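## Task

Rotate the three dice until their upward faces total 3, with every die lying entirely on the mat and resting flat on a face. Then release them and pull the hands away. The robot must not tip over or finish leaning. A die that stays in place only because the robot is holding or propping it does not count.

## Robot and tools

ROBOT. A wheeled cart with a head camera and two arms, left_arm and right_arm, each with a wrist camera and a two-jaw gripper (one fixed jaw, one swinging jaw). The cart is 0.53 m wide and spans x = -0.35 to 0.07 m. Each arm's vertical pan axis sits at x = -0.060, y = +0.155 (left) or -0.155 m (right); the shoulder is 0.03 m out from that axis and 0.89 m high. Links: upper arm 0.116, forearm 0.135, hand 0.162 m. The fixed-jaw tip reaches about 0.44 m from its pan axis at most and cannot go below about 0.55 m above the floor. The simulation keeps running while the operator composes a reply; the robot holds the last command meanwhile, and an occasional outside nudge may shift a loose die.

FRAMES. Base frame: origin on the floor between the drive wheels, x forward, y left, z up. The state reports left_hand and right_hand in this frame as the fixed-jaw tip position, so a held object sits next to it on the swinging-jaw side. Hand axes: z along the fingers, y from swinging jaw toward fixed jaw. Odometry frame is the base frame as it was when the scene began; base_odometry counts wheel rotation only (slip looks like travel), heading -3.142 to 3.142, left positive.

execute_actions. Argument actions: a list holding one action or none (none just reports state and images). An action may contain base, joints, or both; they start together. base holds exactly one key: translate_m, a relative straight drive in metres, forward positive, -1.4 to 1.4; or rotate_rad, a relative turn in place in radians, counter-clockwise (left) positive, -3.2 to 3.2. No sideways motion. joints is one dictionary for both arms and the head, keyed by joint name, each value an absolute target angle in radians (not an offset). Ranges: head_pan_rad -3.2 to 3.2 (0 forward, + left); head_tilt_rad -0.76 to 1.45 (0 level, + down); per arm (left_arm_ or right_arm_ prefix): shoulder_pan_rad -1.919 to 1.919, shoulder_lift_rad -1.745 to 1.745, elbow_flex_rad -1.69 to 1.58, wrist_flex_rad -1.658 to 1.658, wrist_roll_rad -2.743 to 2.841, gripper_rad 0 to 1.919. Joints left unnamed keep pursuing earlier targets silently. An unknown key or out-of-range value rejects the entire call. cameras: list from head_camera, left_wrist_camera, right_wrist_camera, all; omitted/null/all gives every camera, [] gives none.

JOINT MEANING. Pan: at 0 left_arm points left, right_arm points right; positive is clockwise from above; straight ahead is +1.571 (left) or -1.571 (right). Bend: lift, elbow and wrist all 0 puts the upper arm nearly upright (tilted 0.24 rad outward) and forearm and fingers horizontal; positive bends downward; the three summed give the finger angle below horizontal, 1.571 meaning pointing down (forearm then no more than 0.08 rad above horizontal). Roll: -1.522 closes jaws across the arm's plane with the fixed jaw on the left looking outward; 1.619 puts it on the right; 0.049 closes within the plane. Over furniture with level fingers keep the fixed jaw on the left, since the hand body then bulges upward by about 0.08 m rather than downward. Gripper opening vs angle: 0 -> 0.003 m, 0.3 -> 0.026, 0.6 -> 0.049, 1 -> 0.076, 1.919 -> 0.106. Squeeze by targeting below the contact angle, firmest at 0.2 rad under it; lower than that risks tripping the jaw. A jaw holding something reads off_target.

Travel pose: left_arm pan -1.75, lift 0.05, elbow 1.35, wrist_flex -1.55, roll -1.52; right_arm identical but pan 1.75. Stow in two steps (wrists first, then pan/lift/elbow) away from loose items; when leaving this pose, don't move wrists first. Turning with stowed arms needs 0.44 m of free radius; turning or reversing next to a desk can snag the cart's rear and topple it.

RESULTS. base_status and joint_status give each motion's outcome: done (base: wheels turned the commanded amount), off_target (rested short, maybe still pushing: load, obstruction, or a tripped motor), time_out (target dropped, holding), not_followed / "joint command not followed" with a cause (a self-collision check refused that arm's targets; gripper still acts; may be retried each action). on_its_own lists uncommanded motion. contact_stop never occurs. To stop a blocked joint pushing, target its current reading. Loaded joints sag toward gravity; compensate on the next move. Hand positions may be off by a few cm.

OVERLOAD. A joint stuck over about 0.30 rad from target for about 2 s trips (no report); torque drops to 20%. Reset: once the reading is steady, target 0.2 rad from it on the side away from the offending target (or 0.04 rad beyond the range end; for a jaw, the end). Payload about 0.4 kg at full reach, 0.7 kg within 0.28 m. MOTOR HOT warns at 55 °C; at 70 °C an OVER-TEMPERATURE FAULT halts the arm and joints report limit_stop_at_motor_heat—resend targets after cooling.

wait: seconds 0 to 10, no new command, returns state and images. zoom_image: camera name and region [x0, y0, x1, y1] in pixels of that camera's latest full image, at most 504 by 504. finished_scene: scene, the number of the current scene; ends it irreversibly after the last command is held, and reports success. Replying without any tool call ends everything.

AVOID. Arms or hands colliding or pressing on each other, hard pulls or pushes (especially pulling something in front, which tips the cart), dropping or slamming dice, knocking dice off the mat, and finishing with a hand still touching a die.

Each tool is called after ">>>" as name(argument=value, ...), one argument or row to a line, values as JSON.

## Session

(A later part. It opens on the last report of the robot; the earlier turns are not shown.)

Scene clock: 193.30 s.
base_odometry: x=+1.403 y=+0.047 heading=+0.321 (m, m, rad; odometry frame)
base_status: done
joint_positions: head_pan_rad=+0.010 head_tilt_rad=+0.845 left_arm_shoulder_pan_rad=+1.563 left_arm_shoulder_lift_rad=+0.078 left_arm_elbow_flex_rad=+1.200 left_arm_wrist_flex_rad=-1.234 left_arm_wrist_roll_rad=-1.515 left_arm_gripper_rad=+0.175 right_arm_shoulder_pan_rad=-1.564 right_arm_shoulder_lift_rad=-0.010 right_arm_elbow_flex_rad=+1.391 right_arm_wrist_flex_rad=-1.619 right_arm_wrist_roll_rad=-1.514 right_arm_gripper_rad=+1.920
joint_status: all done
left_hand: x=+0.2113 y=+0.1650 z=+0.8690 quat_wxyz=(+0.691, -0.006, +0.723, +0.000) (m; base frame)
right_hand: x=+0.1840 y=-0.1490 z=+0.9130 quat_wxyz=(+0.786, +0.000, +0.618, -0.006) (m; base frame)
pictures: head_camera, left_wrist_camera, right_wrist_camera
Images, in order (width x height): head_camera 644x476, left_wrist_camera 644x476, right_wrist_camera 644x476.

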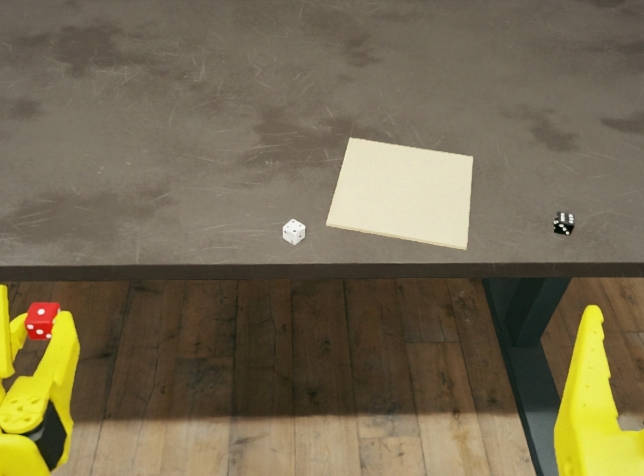

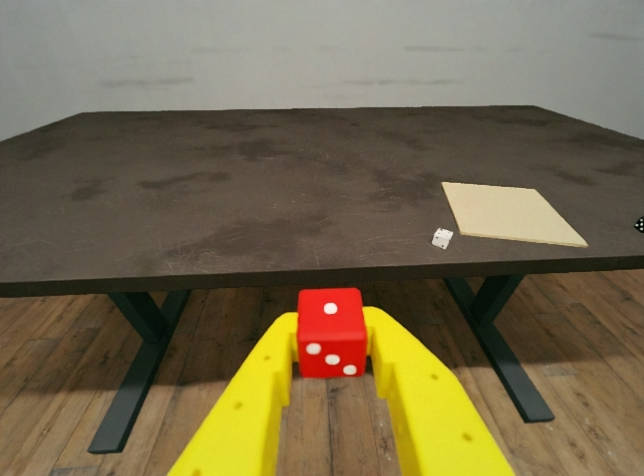

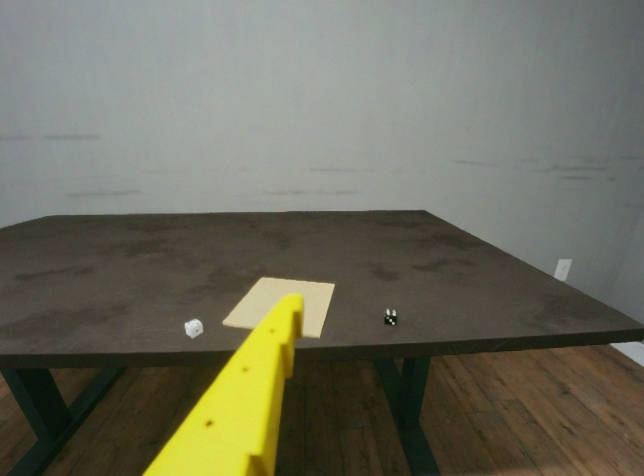

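>>> execute_actions(
  actions=[
    {"base": {"translate_m": 0.275}, "joints": {"head_tilt_rad": 1.15}},
  ],
)

Scene clock: 212.30 s.
base_odometry: x=+1.663 y=+0.134 heading=+0.323 (m, m, rad; odometry frame)
base_status: done
joint_positions: head_pan_rad=+0.010 head_tilt_rad=+1.145 left_arm_shoulder_pan_rad=+1.563 left_arm_shoulder_lift_rad=+0.078 left_arm_elbow_flex_rad=+1.200 left_arm_wrist_flex_rad=-1.234 left_arm_wrist_roll_rad=-1.515 left_arm_gripper_rad=+0.175 right_arm_shoulder_pan_rad=-1.564 right_arm_shoulder_lift_rad=-0.010 right_arm_elbow_flex_rad=+1.391 right_arm_wrist_flex_rad=-1.619 right_arm_wrist_roll_rad=-1.514 right_arm_gripper_rad=+1.920
joint_status: all done
left_hand: x=+0.2113 y=+0.1650 z=+0.8690 quat_wxyz=(+0.691, -0.006, +0.723, +0.000) (m; base frame)
right_hand: x=+0.1840 y=-0.1490 z=+0.9130 quat_wxyz=(+0.786, +0.000, +0.618, -0.006) (m; base frame)
pictures: head_camera, left_wrist_camera, right_wrist_camera
Images, in order (width x height): head_camera 644x476, left_wrist_camera 644x476, right_wrist_camera 644x476.

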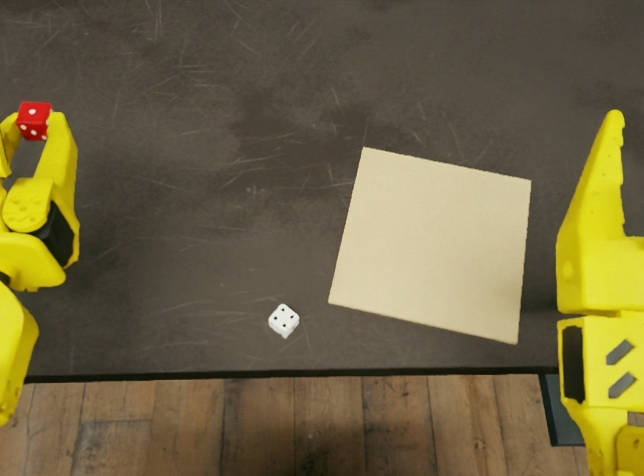

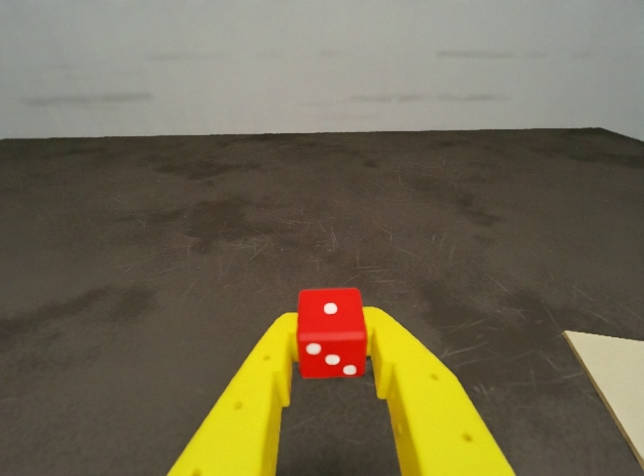

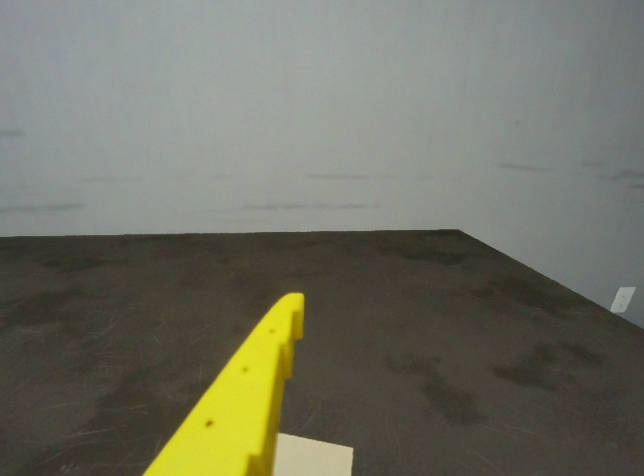

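>>> execute_actions(
  actions=[
    {"joints": {"right_arm_shoulder_pan_rad": -1.24, "right_arm_shoulder_lift_rad": 0.33, "right_arm_elbow_flex_rad": 0.077, "right_arm_wrist_flex_rad": 1.152, "right_arm_wrist_roll_rad": -1.19, "right_arm_gripper_rad": 0.8, "head_pan_rad": -0.35}},
  ],
  cameras=["head_camera", "right_wrist_camera"],
)

Scene clock: 256.07 s.
base_odometry: x=+1.663 y=+0.134 heading=+0.323 (m, m, rad; odometry frame)
base_status: not commanded
joint_positions: head_pan_rad=-0.340 head_tilt_rad=+1.145 left_arm_shoulder_pan_rad=+1.563 left_arm_shoulder_lift_rad=+0.078 left_arm_elbow_flex_rad=+1.200 left_arm_wrist_flex_rad=-1.234 left_arm_wrist_roll_rad=-1.515 left_arm_gripper_rad=+0.175 right_arm_shoulder_pan_rad=-1.248 right_arm_shoulder_lift_rad=+0.350 right_arm_elbow_flex_rad=+0.111 right_arm_wrist_flex_rad=+1.145 right_arm_wrist_roll_rad=-1.201 right_arm_gripper_rad=+0.810
joint_status: all done
left_hand: x=+0.2113 y=+0.1650 z=+0.8690 quat_wxyz=(+0.691, -0.006, +0.723, +0.000) (m; base frame)
right_hand: x=+0.1414 y=-0.2147 z=+0.7744 quat_wxyz=(-0.017, +0.001, +1.000, +0.006) (m; base frame)
pictures: head_camera, right_wrist_camera
Images, in order (width x height): head_camera 644x476, right_wrist_camera 644x476.

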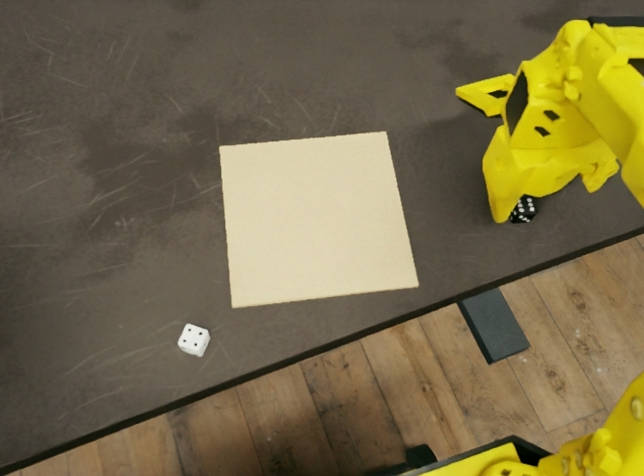

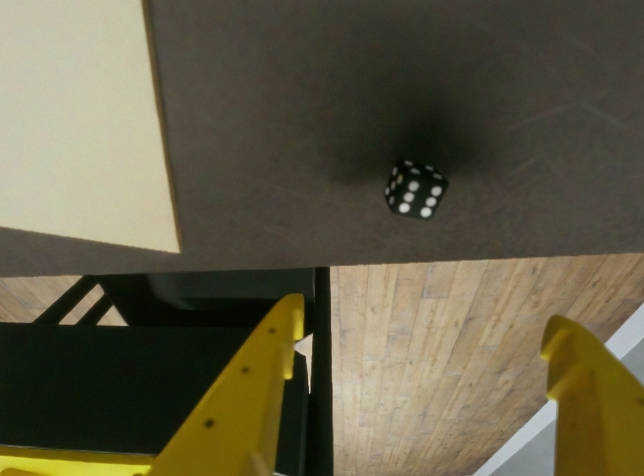

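>>> execute_actions(
  actions=[
    {"joints": {"right_arm_shoulder_pan_rad": -1.20, "right_arm_shoulder_lift_rad": 0.605, "right_arm_elbow_flex_rad": -0.41, "right_arm_wrist_flex_rad": 1.325, "right_arm_wrist_roll_rad": -1.40}},
  ],
  cameras=["right_wrist_camera"],
)

Scene clock: 267.30 s.
base_odometry: x=+1.663 y=+0.134 heading=+0.323 (m, m, rad; odometry frame)
base_status: not commanded
joint_positions: head_pan_rad=-0.340 head_tilt_rad=+1.145 left_arm_shoulder_pan_rad=+1.563 left_arm_shoulder_lift_rad=+0.078 left_arm_elbow_flex_rad=+1.200 left_arm_wrist_flex_rad=-1.234 left_arm_wrist_roll_rad=-1.515 left_arm_gripper_rad=+0.175 right_arm_shoulder_pan_rad=-1.208 right_arm_shoulder_lift_rad=+0.625 right_arm_elbow_flex_rad=-0.373 right_arm_wrist_flex_rad=+1.317 right_arm_wrist_roll_rad=-1.388 right_arm_gripper_rad=+0.810
joint_status: all done
left_hand: x=+0.2113 y=+0.1650 z=+0.8690 quat_wxyz=(+0.691, -0.006, +0.723, +0.000) (m; base frame)
right_hand: x=+0.1764 y=-0.2366 z=+0.7798 quat_wxyz=(+0.001, +0.114, +0.993, +0.000) (m; base frame)
pictures: right_wrist_camera
Images, in order (width x height): right_wrist_camera 644x476.

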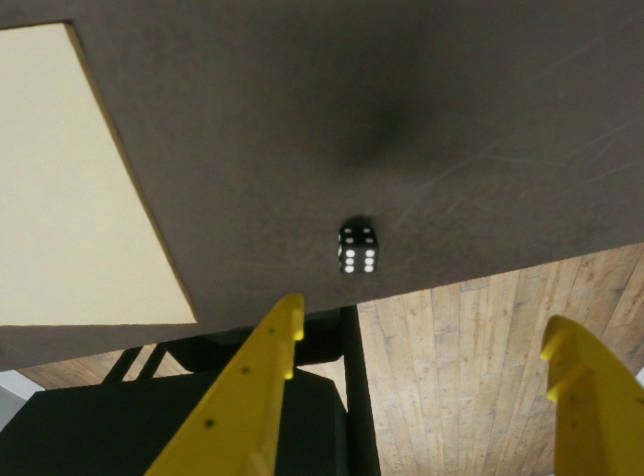

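>>> execute_actions(
  actions=[
    {"joints": {"right_arm_shoulder_lift_rad": 0.635, "right_arm_elbow_flex_rad": -0.105, "right_arm_wrist_flex_rad": 1.012}},
  ],
  cameras=["right_wrist_camera"],
)

Scene clock: 278.90 s.
base_odometry: x=+1.663 y=+0.134 heading=+0.323 (m, m, rad; odometry frame)
base_status: not commanded
joint_positions: head_pan_rad=-0.340 head_tilt_rad=+1.145 left_arm_shoulder_pan_rad=+1.563 left_arm_shoulder_lift_rad=+0.078 left_arm_elbow_flex_rad=+1.200 left_arm_wrist_flex_rad=-1.234 left_arm_wrist_roll_rad=-1.515 left_arm_gripper_rad=+0.175 right_arm_shoulder_pan_rad=-1.208 right_arm_shoulder_lift_rad=+0.656 right_arm_elbow_flex_rad=-0.102 right_arm_wrist_flex_rad=+1.021 right_arm_wrist_roll_rad=-1.390 right_arm_gripper_rad=+0.810
joint_status: all done
left_hand: x=+0.2113 y=+0.1650 z=+0.8690 quat_wxyz=(+0.691, -0.006, +0.723, +0.000) (m; base frame)
right_hand: x=+0.1641 y=-0.2319 z=+0.7391 quat_wxyz=(-0.002, +0.115, +0.993, +0.000) (m; base frame)
pictures: right_wrist_camera
Images, in order (width x height): right_wrist_camera 644x476.

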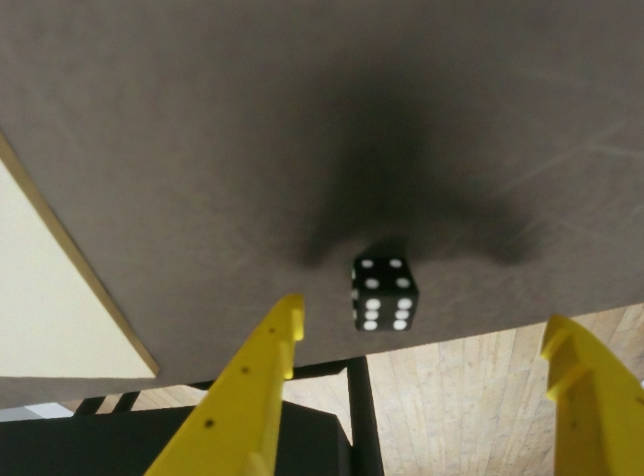

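>>> execute_actions(
  actions=[
    {"joints": {"right_arm_shoulder_lift_rad": 0.682, "right_arm_elbow_flex_rad": -0.105, "right_arm_wrist_flex_rad": 0.963}},
  ],
  cameras=["right_wrist_camera"],
)

Scene clock: 282.60 s.
base_odometry: x=+1.663 y=+0.134 heading=+0.323 (m, m, rad; odometry frame)
base_status: not commanded
joint_positions: head_pan_rad=-0.340 head_tilt_rad=+1.145 left_arm_shoulder_pan_rad=+1.563 left_arm_shoulder_lift_rad=+0.078 left_arm_elbow_flex_rad=+1.200 left_arm_wrist_flex_rad=-1.234 left_arm_wrist_roll_rad=-1.515 left_arm_gripper_rad=+0.175 right_arm_shoulder_pan_rad=-1.208 right_arm_shoulder_lift_rad=+0.702 right_arm_elbow_flex_rad=-0.102 right_arm_wrist_flex_rad=+0.971 right_arm_wrist_roll_rad=-1.390 right_arm_gripper_rad=+0.810
joint_status: all done
left_hand: x=+0.2113 y=+0.1650 z=+0.8690 quat_wxyz=(+0.691, -0.006, +0.723, +0.000) (m; base frame)
right_hand: x=+0.1648 y=-0.2322 z=+0.7295 quat_wxyz=(+0.000, +0.115, +0.993, +0.000) (m; base frame)
pictures: right_wrist_camera
Images, in order (width x height): right_wrist_camera 644x476.

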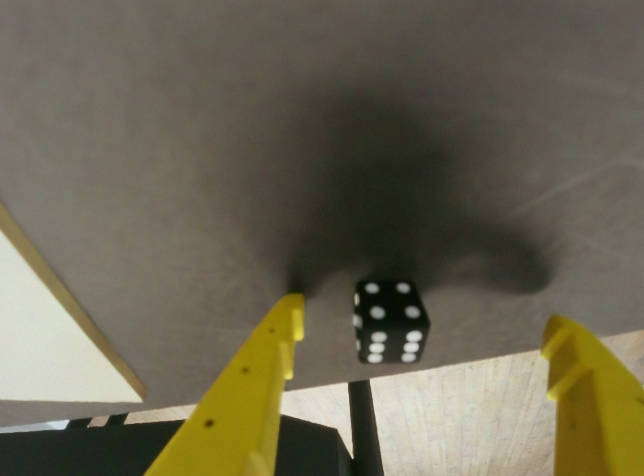

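>>> execute_actions(
  actions=[
    {"joints": {"right_arm_gripper_rad": 0.02}},
  ],
  cameras=["right_wrist_camera"],
)

Scene clock: 291.50 s.
base_odometry: x=+1.663 y=+0.134 heading=+0.323 (m, m, rad; odometry frame)
base_status: not commanded
joint_positions: head_pan_rad=-0.340 head_tilt_rad=+1.145 left_arm_shoulder_pan_rad=+1.563 left_arm_shoulder_lift_rad=+0.078 left_arm_elbow_flex_rad=+1.200 left_arm_wrist_flex_rad=-1.234 left_arm_wrist_roll_rad=-1.515 left_arm_gripper_rad=+0.175 right_arm_shoulder_pan_rad=-1.202 right_arm_shoulder_lift_rad=+0.700 right_arm_elbow_flex_rad=-0.102 right_arm_wrist_flex_rad=+0.969 right_arm_wrist_roll_rad=-1.390 right_arm_gripper_rad=+0.175
joint_status: right_arm_gripper_rad off_target (ended at +0.175, target +0.020)
left_hand: x=+0.2113 y=+0.1650 z=+0.8690 quat_wxyz=(+0.691, -0.006, +0.723, +0.000) (m; base frame)
right_hand: x=+0.1648 y=-0.2337 z=+0.7298 quat_wxyz=(+0.002, +0.118, +0.993, +0.000) (m; base frame)
pictures: right_wrist_camera
Images, in order (width x height): right_wrist_camera 644x476.

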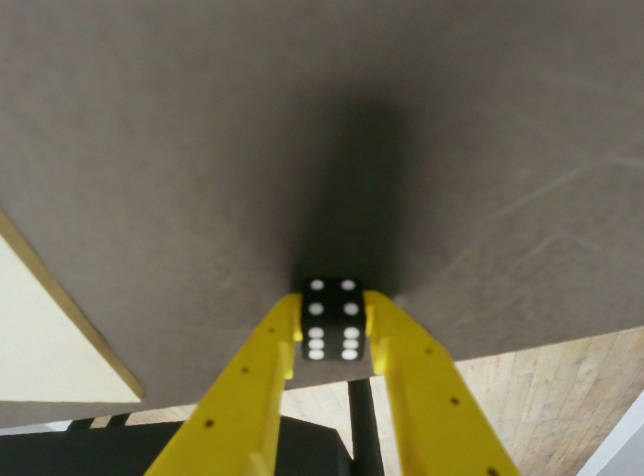

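>>> execute_actions(
  actions=[
    {"joints": {"right_arm_shoulder_lift_rad": 0.27, "right_arm_elbow_flex_rad": 0.2, "right_arm_wrist_flex_rad": 0.5, "right_arm_wrist_roll_rad": -1.522}},
  ],
  cameras=[],
)

>>> execute_actions(
  actions=[
    {"joints": {"right_arm_shoulder_lift_rad": 0.47, "right_arm_elbow_flex_rad": 0.965, "right_arm_wrist_flex_rad": -0.955}},
  ],
  cameras=["head_camera", "right_wrist_camera"],
)

Scene clock: 302.70 s.
base_odometry: x=+1.663 y=+0.134 heading=+0.323 (m, m, rad; odometry frame)
base_status: not commanded
joint_positions: head_pan_rad=-0.340 head_tilt_rad=+1.145 left_arm_shoulder_pan_rad=+1.563 left_arm_shoulder_lift_rad=+0.078 left_arm_elbow_flex_rad=+1.200 left_arm_wrist_flex_rad=-1.234 left_arm_wrist_roll_rad=-1.515 left_arm_gripper_rad=+0.175 right_arm_shoulder_pan_rad=-1.202 right_arm_shoulder_lift_rad=+0.320 right_arm_elbow_flex_rad=+0.203 right_arm_wrist_flex_rad=+0.513 right_arm_wrist_roll_rad=-1.511 right_arm_gripper_rad=+0.175
joint_status: all done
left_hand: x=+0.2113 y=+0.1650 z=+0.8690 quat_wxyz=(+0.691, -0.006, +0.723, +0.000) (m; base frame)
right_hand: x=+0.2164 y=-0.2536 z=+0.7909 quat_wxyz=(+0.259, +0.172, +0.949, -0.050) (m; base frame)
pictures: none
No camera images: the call's "cameras" was empty. Leave "cameras" out to get every camera's image.

Scene clock: 304.43 s.
base_odometry: x=+1.663 y=+0.134 heading=+0.323 (m, m, rad; odometry frame)
base_status: not commanded
joint_positions: head_pan_rad=-0.340 head_tilt_rad=+1.145 left_arm_shoulder_pan_rad=+1.563 left_arm_shoulder_lift_rad=+0.078 left_arm_elbow_flex_rad=+1.200 left_arm_wrist_flex_rad=-1.234 left_arm_wrist_roll_rad=-1.515 left_arm_gripper_rad=+0.175 right_arm_shoulder_pan_rad=-1.202 right_arm_shoulder_lift_rad=+0.479 right_arm_elbow_flex_rad=+0.963 right_arm_wrist_flex_rad=-0.939 right_arm_wrist_roll_rad=-1.511 right_arm_gripper_rad=+0.175
joint_status: all done
left_hand: x=+0.2113 y=+0.1650 z=+0.8690 quat_wxyz=(+0.691, -0.006, +0.723, +0.000) (m; base frame)
right_hand: x=+0.1948 y=-0.2452 z=+0.7703 quat_wxyz=(+0.500, +0.153, +0.847, -0.096) (m; base frame)
pictures: head_camera, right_wrist_camera
Images, in order (width x height): head_camera 644x476, right_wrist_camera 644x476.

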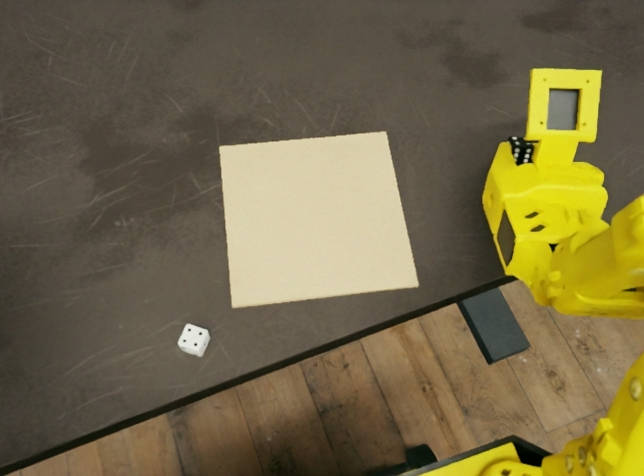

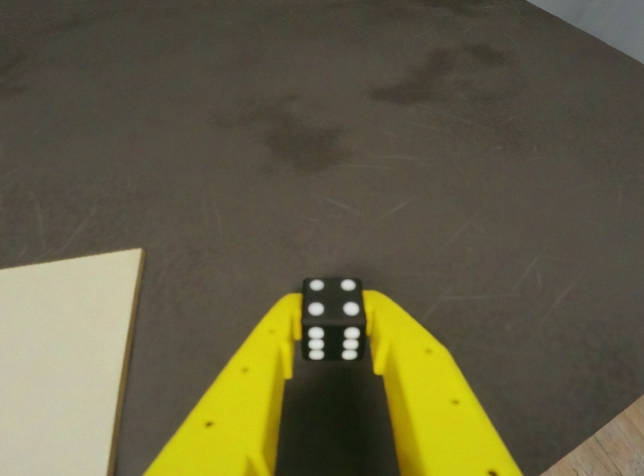

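>>> execute_actions(
  actions=[
    {"joints": {"right_arm_shoulder_lift_rad": 0.81, "right_arm_elbow_flex_rad": 0.785, "right_arm_wrist_flex_rad": -1.15}},
  ],
  cameras=["head_camera", "right_wrist_camera"],
)

Scene clock: 308.83 s.
base_odometry: x=+1.663 y=+0.134 heading=+0.323 (m, m, rad; odometry frame)
base_status: not commanded
joint_positions: head_pan_rad=-0.340 head_tilt_rad=+1.145 left_arm_shoulder_pan_rad=+1.563 left_arm_shoulder_lift_rad=+0.078 left_arm_elbow_flex_rad=+1.200 left_arm_wrist_flex_rad=-1.234 left_arm_wrist_roll_rad=-1.515 left_arm_gripper_rad=+0.175 right_arm_shoulder_pan_rad=-1.202 right_arm_shoulder_lift_rad=+0.821 right_arm_elbow_flex_rad=+0.803 right_arm_wrist_flex_rad=-1.134 right_arm_wrist_roll_rad=-1.511 right_arm_gripper_rad=+0.175
joint_status: all done
left_hand: x=+0.2113 y=+0.1650 z=+0.8690 quat_wxyz=(+0.691, -0.006, +0.723, +0.000) (m; base frame)
right_hand: x=+0.1958 y=-0.2456 z=+0.7393 quat_wxyz=(+0.505, +0.153, +0.844, -0.097) (m; base frame)
pictures: head_camera, right_wrist_camera
Images, in order (width x height): head_camera 644x476, right_wrist_camera 644x476.

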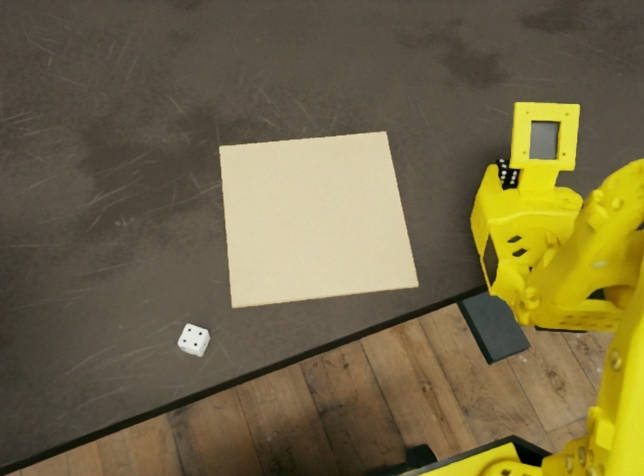

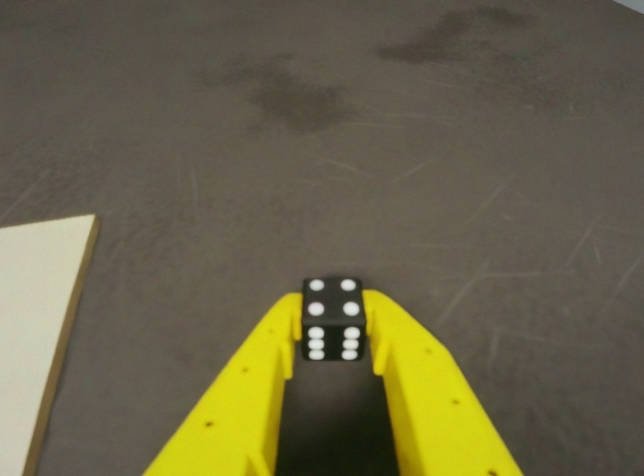

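>>> execute_actions(
  actions=[
    {"joints": {"right_arm_gripper_rad": 0.6}},
  ],
  cameras=["head_camera", "right_wrist_camera"],
)

Scene clock: 312.20 s.
base_odometry: x=+1.663 y=+0.134 heading=+0.323 (m, m, rad; odometry frame)
base_status: not commanded
joint_positions: head_pan_rad=-0.340 head_tilt_rad=+1.145 left_arm_shoulder_pan_rad=+1.563 left_arm_shoulder_lift_rad=+0.078 left_arm_elbow_flex_rad=+1.200 left_arm_wrist_flex_rad=-1.234 left_arm_wrist_roll_rad=-1.515 left_arm_gripper_rad=+0.175 right_arm_shoulder_pan_rad=-1.202 right_arm_shoulder_lift_rad=+0.821 right_arm_elbow_flex_rad=+0.803 right_arm_wrist_flex_rad=-1.134 right_arm_wrist_roll_rad=-1.511 right_arm_gripper_rad=+0.589
joint_status: all done
left_hand: x=+0.2113 y=+0.1650 z=+0.8690 quat_wxyz=(+0.691, -0.006, +0.723, +0.000) (m; base frame)
right_hand: x=+0.1958 y=-0.2456 z=+0.7393 quat_wxyz=(+0.505, +0.153, +0.844, -0.097) (m; base frame)
pictures: head_camera, right_wrist_camera
Images, in order (width x height): head_camera 644x476, right_wrist_camera 644x476.

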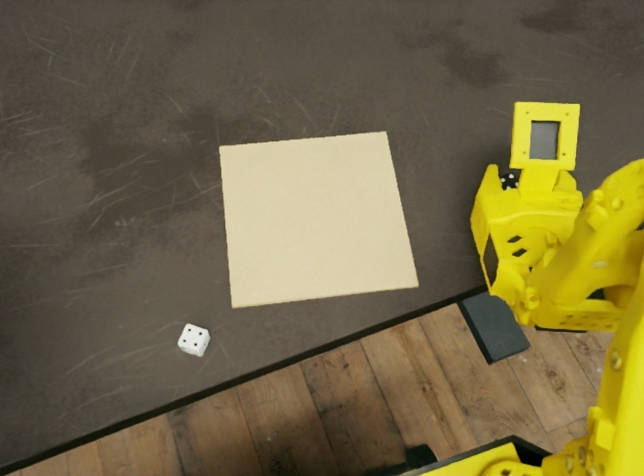

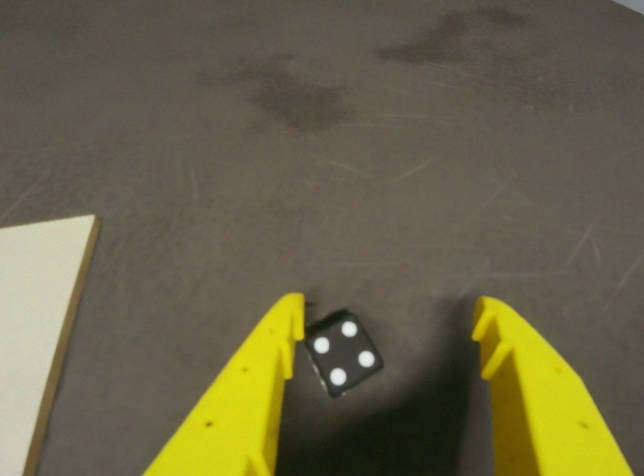

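>>> execute_actions(
  actions=[
    {"joints": {"right_arm_shoulder_lift_rad": 0.27, "right_arm_elbow_flex_rad": 0.2, "right_arm_wrist_flex_rad": 0.5}},
  ],
  cameras=[],
)

>>> execute_actions(
  actions=[
    {"joints": {"right_arm_shoulder_lift_rad": 0.605, "right_arm_elbow_flex_rad": -0.41, "right_arm_wrist_flex_rad": 1.325, "right_arm_gripper_rad": 0.8}},
  ],
  cameras=["head_camera", "right_wrist_camera"],
)

Scene clock: 319.77 s.
base_odometry: x=+1.663 y=+0.134 heading=+0.323 (m, m, rad; odometry frame)
base_status: not commanded
joint_positions: head_pan_rad=-0.340 head_tilt_rad=+1.145 left_arm_shoulder_pan_rad=+1.563 left_arm_shoulder_lift_rad=+0.078 left_arm_elbow_flex_rad=+1.200 left_arm_wrist_flex_rad=-1.234 left_arm_wrist_roll_rad=-1.515 left_arm_gripper_rad=+0.175 right_arm_shoulder_pan_rad=-1.202 right_arm_shoulder_lift_rad=+0.320 right_arm_elbow_flex_rad=+0.239 right_arm_wrist_flex_rad=+0.497 right_arm_wrist_roll_rad=-1.511 right_arm_gripper_rad=+0.590
joint_status: all done
left_hand: x=+0.2113 y=+0.1650 z=+0.8690 quat_wxyz=(+0.691, -0.006, +0.723, +0.000) (m; base frame)
right_hand: x=+0.2118 y=-0.2518 z=+0.7852 quat_wxyz=(+0.251, +0.172, +0.951, -0.048) (m; base frame)
pictures: none
No camera images: the call's "cameras" was empty. Leave "cameras" out to get every camera's image.

Scene clock: 321.10 s.
base_odometry: x=+1.663 y=+0.134 heading=+0.323 (m, m, rad; odometry frame)
base_status: not commanded
joint_positions: head_pan_rad=-0.340 head_tilt_rad=+1.145 left_arm_shoulder_pan_rad=+1.563 left_arm_shoulder_lift_rad=+0.078 left_arm_elbow_flex_rad=+1.200 left_arm_wrist_flex_rad=-1.234 left_arm_wrist_roll_rad=-1.515 left_arm_gripper_rad=+0.175 right_arm_shoulder_pan_rad=-1.202 right_arm_shoulder_lift_rad=+0.627 right_arm_elbow_flex_rad=-0.373 right_arm_wrist_flex_rad=+1.319 right_arm_wrist_roll_rad=-1.511 right_arm_gripper_rad=+0.790
joint_status: all done
left_hand: x=+0.2113 y=+0.1650 z=+0.8690 quat_wxyz=(+0.691, -0.006, +0.723, +0.000) (m; base frame)
right_hand: x=+0.1764 y=-0.2381 z=+0.7795 quat_wxyz=(+0.000, +0.178, +0.984, +0.000) (m; base frame)
pictures: head_camera, right_wrist_camera
Images, in order (width x height): head_camera 644x476, right_wrist_camera 644x476.

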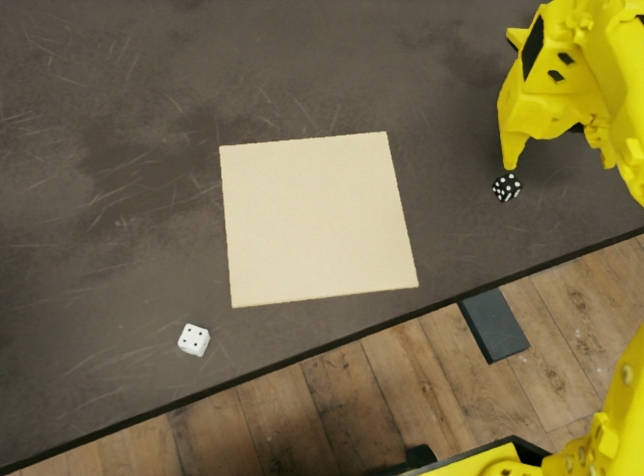

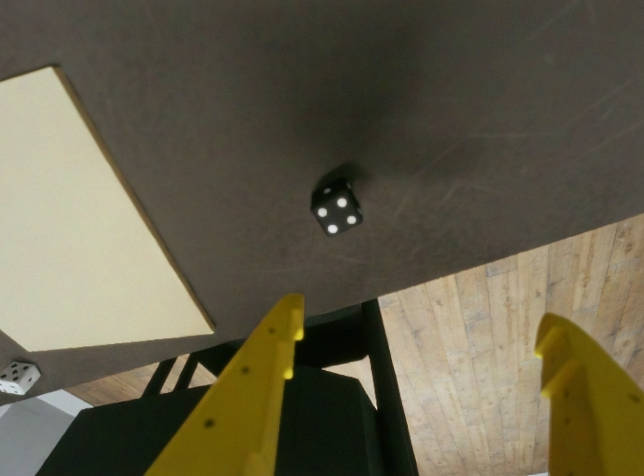

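>>> zoom_image(
  camera="right_wrist_camera",
  region=[277, 160, 397, 260],
)

>>> zoom_image(
  camera="head_camera",
  region=[467, 155, 547, 215],
)

Region (277, 160, 397, 260) of right_wrist_camera's 644x476 image, scaled by 4.200.

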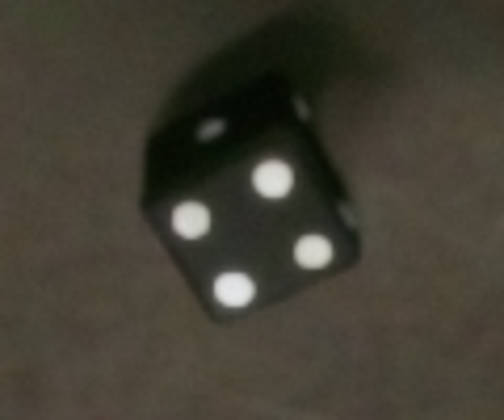

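Region (467, 155, 547, 215) of head_camera's 644x476 image, scaled by 6.300; it fills the top 378 rows of this view, and the rest is white.

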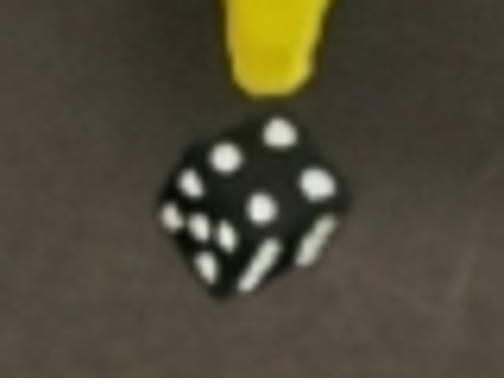

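>>> execute_actions(
  actions=[
    {"joints": {"right_arm_shoulder_pan_rad": -1.225, "right_arm_shoulder_lift_rad": 0.783, "right_arm_elbow_flex_rad": -0.445, "right_arm_wrist_flex_rad": 1.172, "right_arm_wrist_roll_rad": -1.06}},
  ],
  cameras=["right_wrist_camera"],
)

Scene clock: 333.40 s.
base_odometry: x=+1.663 y=+0.134 heading=+0.323 (m, m, rad; odometry frame)
base_status: not commanded
joint_positions: head_pan_rad=-0.340 head_tilt_rad=+1.145 left_arm_shoulder_pan_rad=+1.563 left_arm_shoulder_lift_rad=+0.078 left_arm_elbow_flex_rad=+1.200 left_arm_wrist_flex_rad=-1.234 left_arm_wrist_roll_rad=-1.515 left_arm_gripper_rad=+0.175 right_arm_shoulder_pan_rad=-1.216 right_arm_shoulder_lift_rad=+0.804 right_arm_elbow_flex_rad=-0.410 right_arm_wrist_flex_rad=+1.179 right_arm_wrist_roll_rad=-1.071 right_arm_gripper_rad=+0.790
joint_status: all done
left_hand: x=+0.2113 y=+0.1650 z=+0.8690 quat_wxyz=(+0.691, -0.006, +0.723, +0.000) (m; base frame)
right_hand: x=+0.1800 y=-0.2367 z=+0.7444 quat_wxyz=(-0.001, -0.048, +0.999, +0.000) (m; base frame)
pictures: right_wrist_camera
Images, in order (width x height): right_wrist_camera 644x476.

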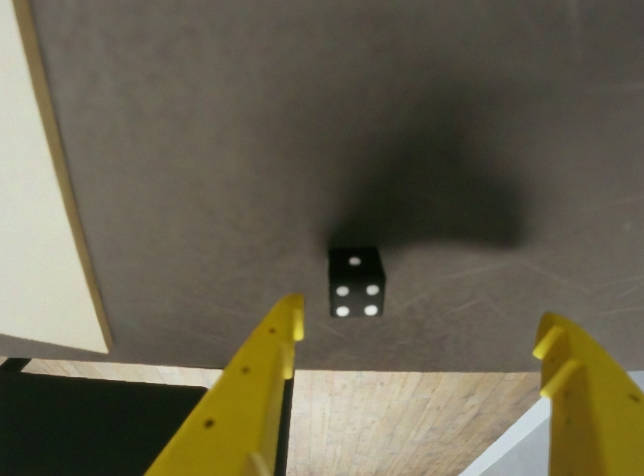

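>>> execute_actions(
  actions=[
    {"joints": {"right_arm_shoulder_lift_rad": 0.85, "right_arm_wrist_flex_rad": 1.105}},
  ],
  cameras=["right_wrist_camera"],
)

>>> execute_actions(
  actions=[
    {"joints": {"right_arm_gripper_rad": 0.02}},
  ],
  cameras=["right_wrist_camera"],
)

Scene clock: 338.67 s.
base_odometry: x=+1.663 y=+0.134 heading=+0.323 (m, m, rad; odometry frame)
base_status: not commanded
joint_positions: head_pan_rad=-0.340 head_tilt_rad=+1.145 left_arm_shoulder_pan_rad=+1.563 left_arm_shoulder_lift_rad=+0.078 left_arm_elbow_flex_rad=+1.200 left_arm_wrist_flex_rad=-1.234 left_arm_wrist_roll_rad=-1.515 left_arm_gripper_rad=+0.175 right_arm_shoulder_pan_rad=-1.216 right_arm_shoulder_lift_rad=+0.870 right_arm_elbow_flex_rad=-0.412 right_arm_wrist_flex_rad=+1.115 right_arm_wrist_roll_rad=-1.071 right_arm_gripper_rad=+0.790
joint_status: all done
left_hand: x=+0.2113 y=+0.1650 z=+0.8690 quat_wxyz=(+0.691, -0.006, +0.723, +0.000) (m; base frame)
right_hand: x=+0.1803 y=-0.2368 z=+0.7296 quat_wxyz=(-0.001, -0.048, +0.999, +0.000) (m; base frame)
pictures: right_wrist_camera
Images, in order (width x height): right_wrist_camera 644x476.

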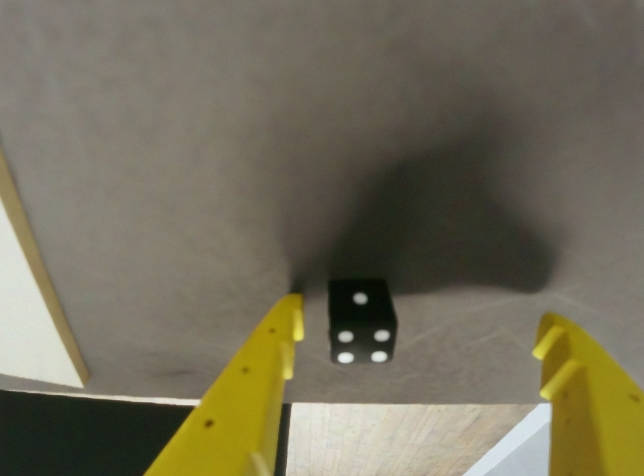

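Scene clock: 339.60 s.
base_odometry: x=+1.663 y=+0.134 heading=+0.323 (m, m, rad; odometry frame)
base_status: not commanded
joint_positions: head_pan_rad=-0.340 head_tilt_rad=+1.145 left_arm_shoulder_pan_rad=+1.563 left_arm_shoulder_lift_rad=+0.078 left_arm_elbow_flex_rad=+1.200 left_arm_wrist_flex_rad=-1.234 left_arm_wrist_roll_rad=-1.515 left_arm_gripper_rad=+0.175 right_arm_shoulder_pan_rad=-1.216 right_arm_shoulder_lift_rad=+0.870 right_arm_elbow_flex_rad=-0.423 right_arm_wrist_flex_rad=+1.112 right_arm_wrist_roll_rad=-1.071 right_arm_gripper_rad=+0.175
joint_status: right_arm_gripper_rad off_target (ended at +0.175, target +0.020)
left_hand: x=+0.2113 y=+0.1650 z=+0.8690 quat_wxyz=(+0.691, -0.006, +0.723, +0.000) (m; base frame)
right_hand: x=+0.1829 y=-0.2378 z=+0.7309 quat_wxyz=(+0.005, -0.048, +0.999, -0.002) (m; base frame)
pictures: right_wrist_camera
Images, in order (width x height): right_wrist_camera 644x476.

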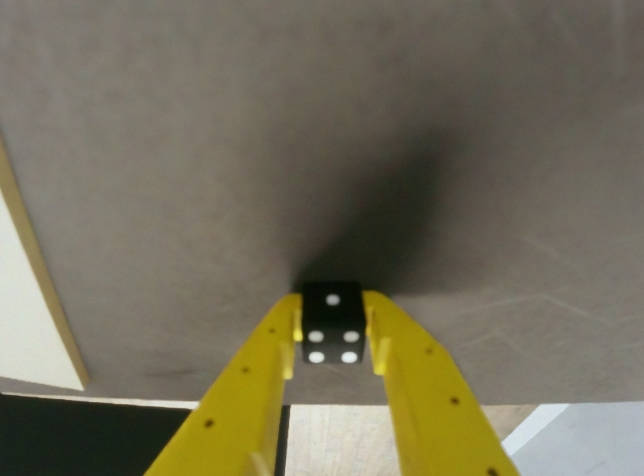

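>>> execute_actions(
  actions=[
    {"joints": {"right_arm_shoulder_lift_rad": 0.27, "right_arm_elbow_flex_rad": 0.2, "right_arm_wrist_flex_rad": 0.5, "right_arm_wrist_roll_rad": -1.522}},
  ],
  cameras=[],
)

>>> execute_actions(
  actions=[
    {"joints": {"right_arm_shoulder_pan_rad": -1.62, "right_arm_shoulder_lift_rad": 0.585, "right_arm_elbow_flex_rad": 0.765, "right_arm_wrist_flex_rad": -0.925}},
  ],
  cameras=["head_camera", "right_wrist_camera"],
)

Scene clock: 351.60 s.
base_odometry: x=+1.663 y=+0.134 heading=+0.323 (m, m, rad; odometry frame)
base_status: not commanded
joint_positions: head_pan_rad=-0.340 head_tilt_rad=+1.145 left_arm_shoulder_pan_rad=+1.563 left_arm_shoulder_lift_rad=+0.078 left_arm_elbow_flex_rad=+1.200 left_arm_wrist_flex_rad=-1.234 left_arm_wrist_roll_rad=-1.515 left_arm_gripper_rad=+0.175 right_arm_shoulder_pan_rad=-1.216 right_arm_shoulder_lift_rad=+0.321 right_arm_elbow_flex_rad=+0.205 right_arm_wrist_flex_rad=+0.513 right_arm_wrist_roll_rad=-1.511 right_arm_gripper_rad=+0.175
joint_status: all done
left_hand: x=+0.2113 y=+0.1650 z=+0.8690 quat_wxyz=(+0.691, -0.006, +0.723, +0.000) (m; base frame)
right_hand: x=+0.2173 y=-0.2496 z=+0.7902 quat_wxyz=(+0.258, +0.165, +0.951, -0.048) (m; base frame)
pictures: none
No camera images: the call's "cameras" was empty. Leave "cameras" out to get every camera's image.

Scene clock: 353.33 s.
base_odometry: x=+1.663 y=+0.134 heading=+0.323 (m, m, rad; odometry frame)
base_status: not commanded
joint_positions: head_pan_rad=-0.340 head_tilt_rad=+1.145 left_arm_shoulder_pan_rad=+1.563 left_arm_shoulder_lift_rad=+0.078 left_arm_elbow_flex_rad=+1.200 left_arm_wrist_flex_rad=-1.234 left_arm_wrist_roll_rad=-1.515 left_arm_gripper_rad=+0.175 right_arm_shoulder_pan_rad=-1.611 right_arm_shoulder_lift_rad=+0.597 right_arm_elbow_flex_rad=+0.765 right_arm_wrist_flex_rad=-0.909 right_arm_wrist_roll_rad=-1.511 right_arm_gripper_rad=+0.175
joint_status: all done
left_hand: x=+0.2113 y=+0.1650 z=+0.8690 quat_wxyz=(+0.691, -0.006, +0.723, +0.000) (m; base frame)
right_hand: x=+0.2335 y=-0.1353 z=+0.7698 quat_wxyz=(+0.530, -0.022, +0.848, +0.008) (m; base frame)
pictures: head_camera, right_wrist_camera
Images, in order (width x height): head_camera 644x476, right_wrist_camera 644x476.

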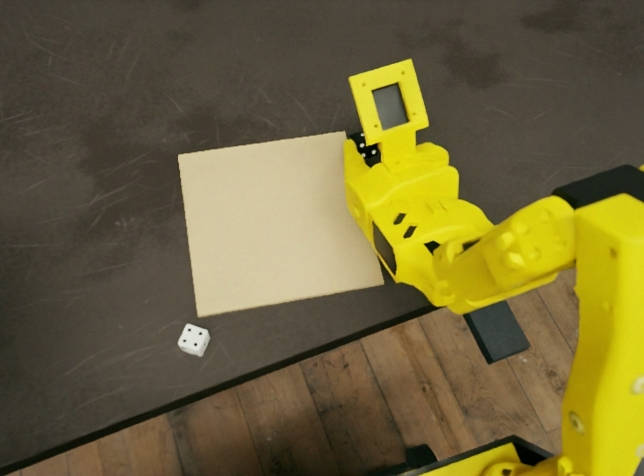

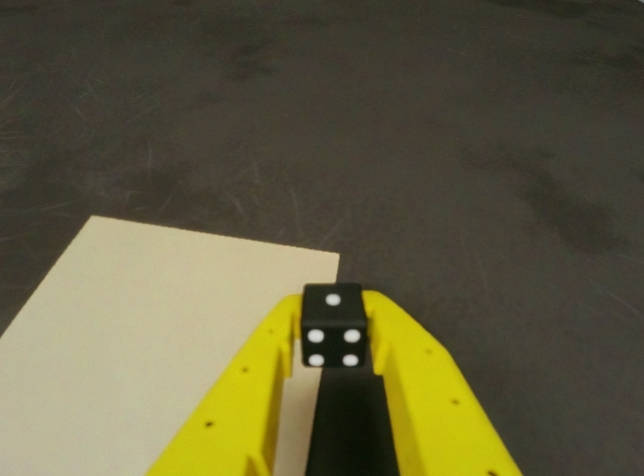

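>>> execute_actions(
  actions=[
    {"joints": {"right_arm_shoulder_pan_rad": -1.83}},
  ],
  cameras=["head_camera", "right_wrist_camera"],
)

Scene clock: 361.73 s.
base_odometry: x=+1.663 y=+0.134 heading=+0.323 (m, m, rad; odometry frame)
base_status: not commanded
joint_positions: head_pan_rad=-0.340 head_tilt_rad=+1.145 left_arm_shoulder_pan_rad=+1.563 left_arm_shoulder_lift_rad=+0.078 left_arm_elbow_flex_rad=+1.200 left_arm_wrist_flex_rad=-1.234 left_arm_wrist_roll_rad=-1.515 left_arm_gripper_rad=+0.175 right_arm_shoulder_pan_rad=-1.822 right_arm_shoulder_lift_rad=+0.597 right_arm_elbow_flex_rad=+0.765 right_arm_wrist_flex_rad=-0.909 right_arm_wrist_roll_rad=-1.511 right_arm_gripper_rad=+0.175
joint_status: all done
left_hand: x=+0.2113 y=+0.1650 z=+0.8690 quat_wxyz=(+0.691, -0.006, +0.723, +0.000) (m; base frame)
right_hand: x=+0.2230 y=-0.0745 z=+0.7698 quat_wxyz=(+0.526, -0.111, +0.841, +0.063) (m; base frame)
pictures: head_camera, right_wrist_camera
Images, in order (width x height): head_camera 644x476, right_wrist_camera 644x476.

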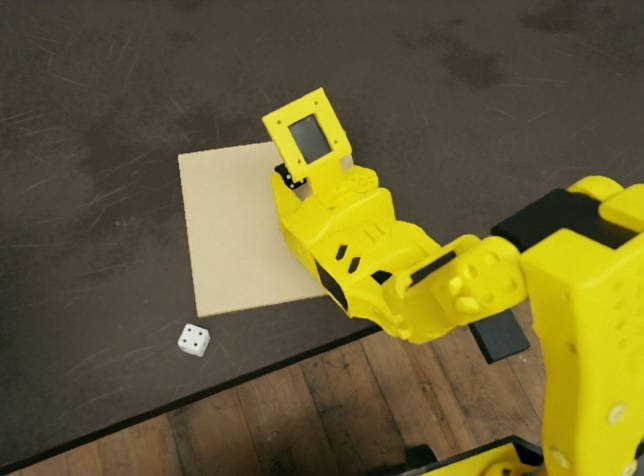

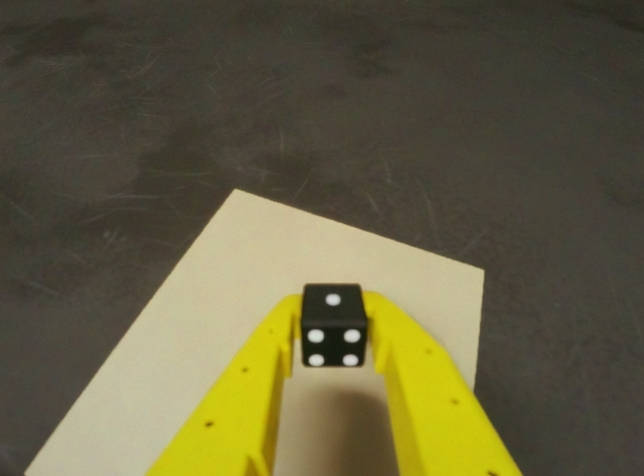

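>>> execute_actions(
  actions=[
    {"joints": {"right_arm_shoulder_lift_rad": 0.935, "right_arm_elbow_flex_rad": 0.555, "right_arm_wrist_flex_rad": -1.088}},
  ],
  cameras=["head_camera", "right_wrist_camera"],
)

Scene clock: 367.00 s.
base_odometry: x=+1.663 y=+0.134 heading=+0.323 (m, m, rad; odometry frame)
base_status: not commanded
joint_positions: head_pan_rad=-0.340 head_tilt_rad=+1.145 left_arm_shoulder_pan_rad=+1.563 left_arm_shoulder_lift_rad=+0.078 left_arm_elbow_flex_rad=+1.200 left_arm_wrist_flex_rad=-1.234 left_arm_wrist_roll_rad=-1.515 left_arm_gripper_rad=+0.175 right_arm_shoulder_pan_rad=-1.822 right_arm_shoulder_lift_rad=+0.941 right_arm_elbow_flex_rad=+0.571 right_arm_wrist_flex_rad=-1.079 right_arm_wrist_roll_rad=-1.511 right_arm_gripper_rad=+0.175
joint_status: all done
left_hand: x=+0.2113 y=+0.1650 z=+0.8690 quat_wxyz=(+0.691, -0.006, +0.723, +0.000) (m; base frame)
right_hand: x=+0.2253 y=-0.0740 z=+0.7356 quat_wxyz=(+0.535, -0.110, +0.835, +0.064) (m; base frame)
pictures: head_camera, right_wrist_camera
Images, in order (width x height): head_camera 644x476, right_wrist_camera 644x476.

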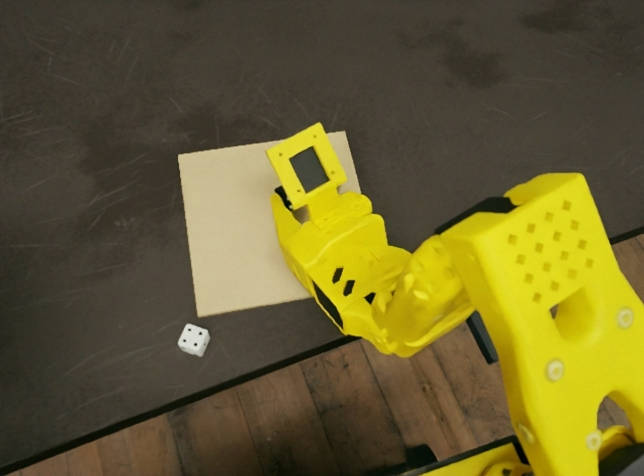

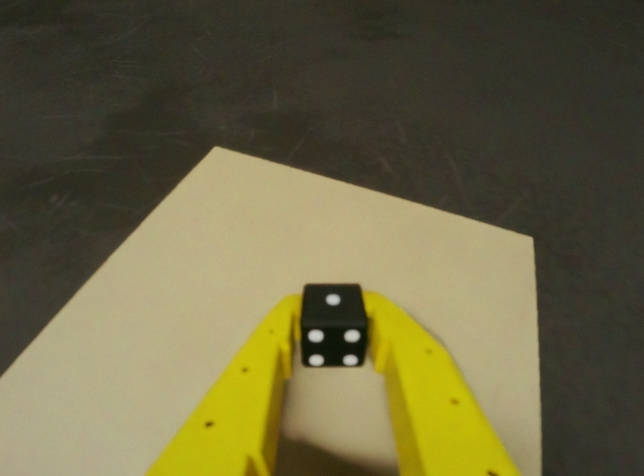

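>>> execute_actions(
  actions=[
    {"joints": {"right_arm_gripper_rad": 0.55}},
  ],
  cameras=["right_wrist_camera"],
)

Scene clock: 371.10 s.
base_odometry: x=+1.663 y=+0.134 heading=+0.323 (m, m, rad; odometry frame)
base_status: not commanded
joint_positions: head_pan_rad=-0.340 head_tilt_rad=+1.145 left_arm_shoulder_pan_rad=+1.563 left_arm_shoulder_lift_rad=+0.078 left_arm_elbow_flex_rad=+1.200 left_arm_wrist_flex_rad=-1.234 left_arm_wrist_roll_rad=-1.515 left_arm_gripper_rad=+0.175 right_arm_shoulder_pan_rad=-1.822 right_arm_shoulder_lift_rad=+0.949 right_arm_elbow_flex_rad=+0.571 right_arm_wrist_flex_rad=-1.079 right_arm_wrist_roll_rad=-1.511 right_arm_gripper_rad=+0.539
joint_status: all done
left_hand: x=+0.2113 y=+0.1650 z=+0.8690 quat_wxyz=(+0.691, -0.006, +0.723, +0.000) (m; base frame)
right_hand: x=+0.2241 y=-0.0743 z=+0.7335 quat_wxyz=(+0.531, -0.110, +0.837, +0.064) (m; base frame)
pictures: right_wrist_camera
Images, in order (width x height): right_wrist_camera 644x476.

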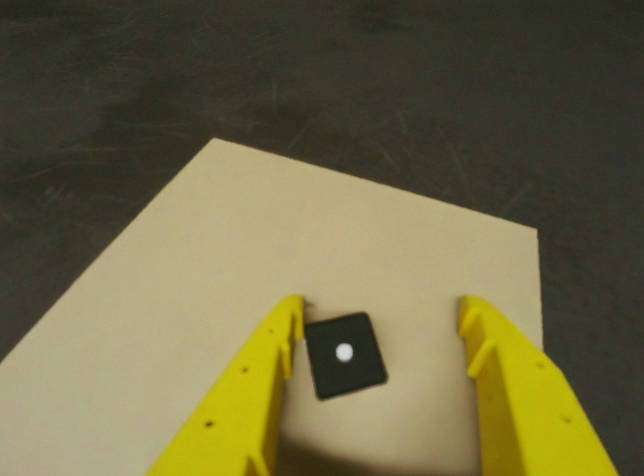

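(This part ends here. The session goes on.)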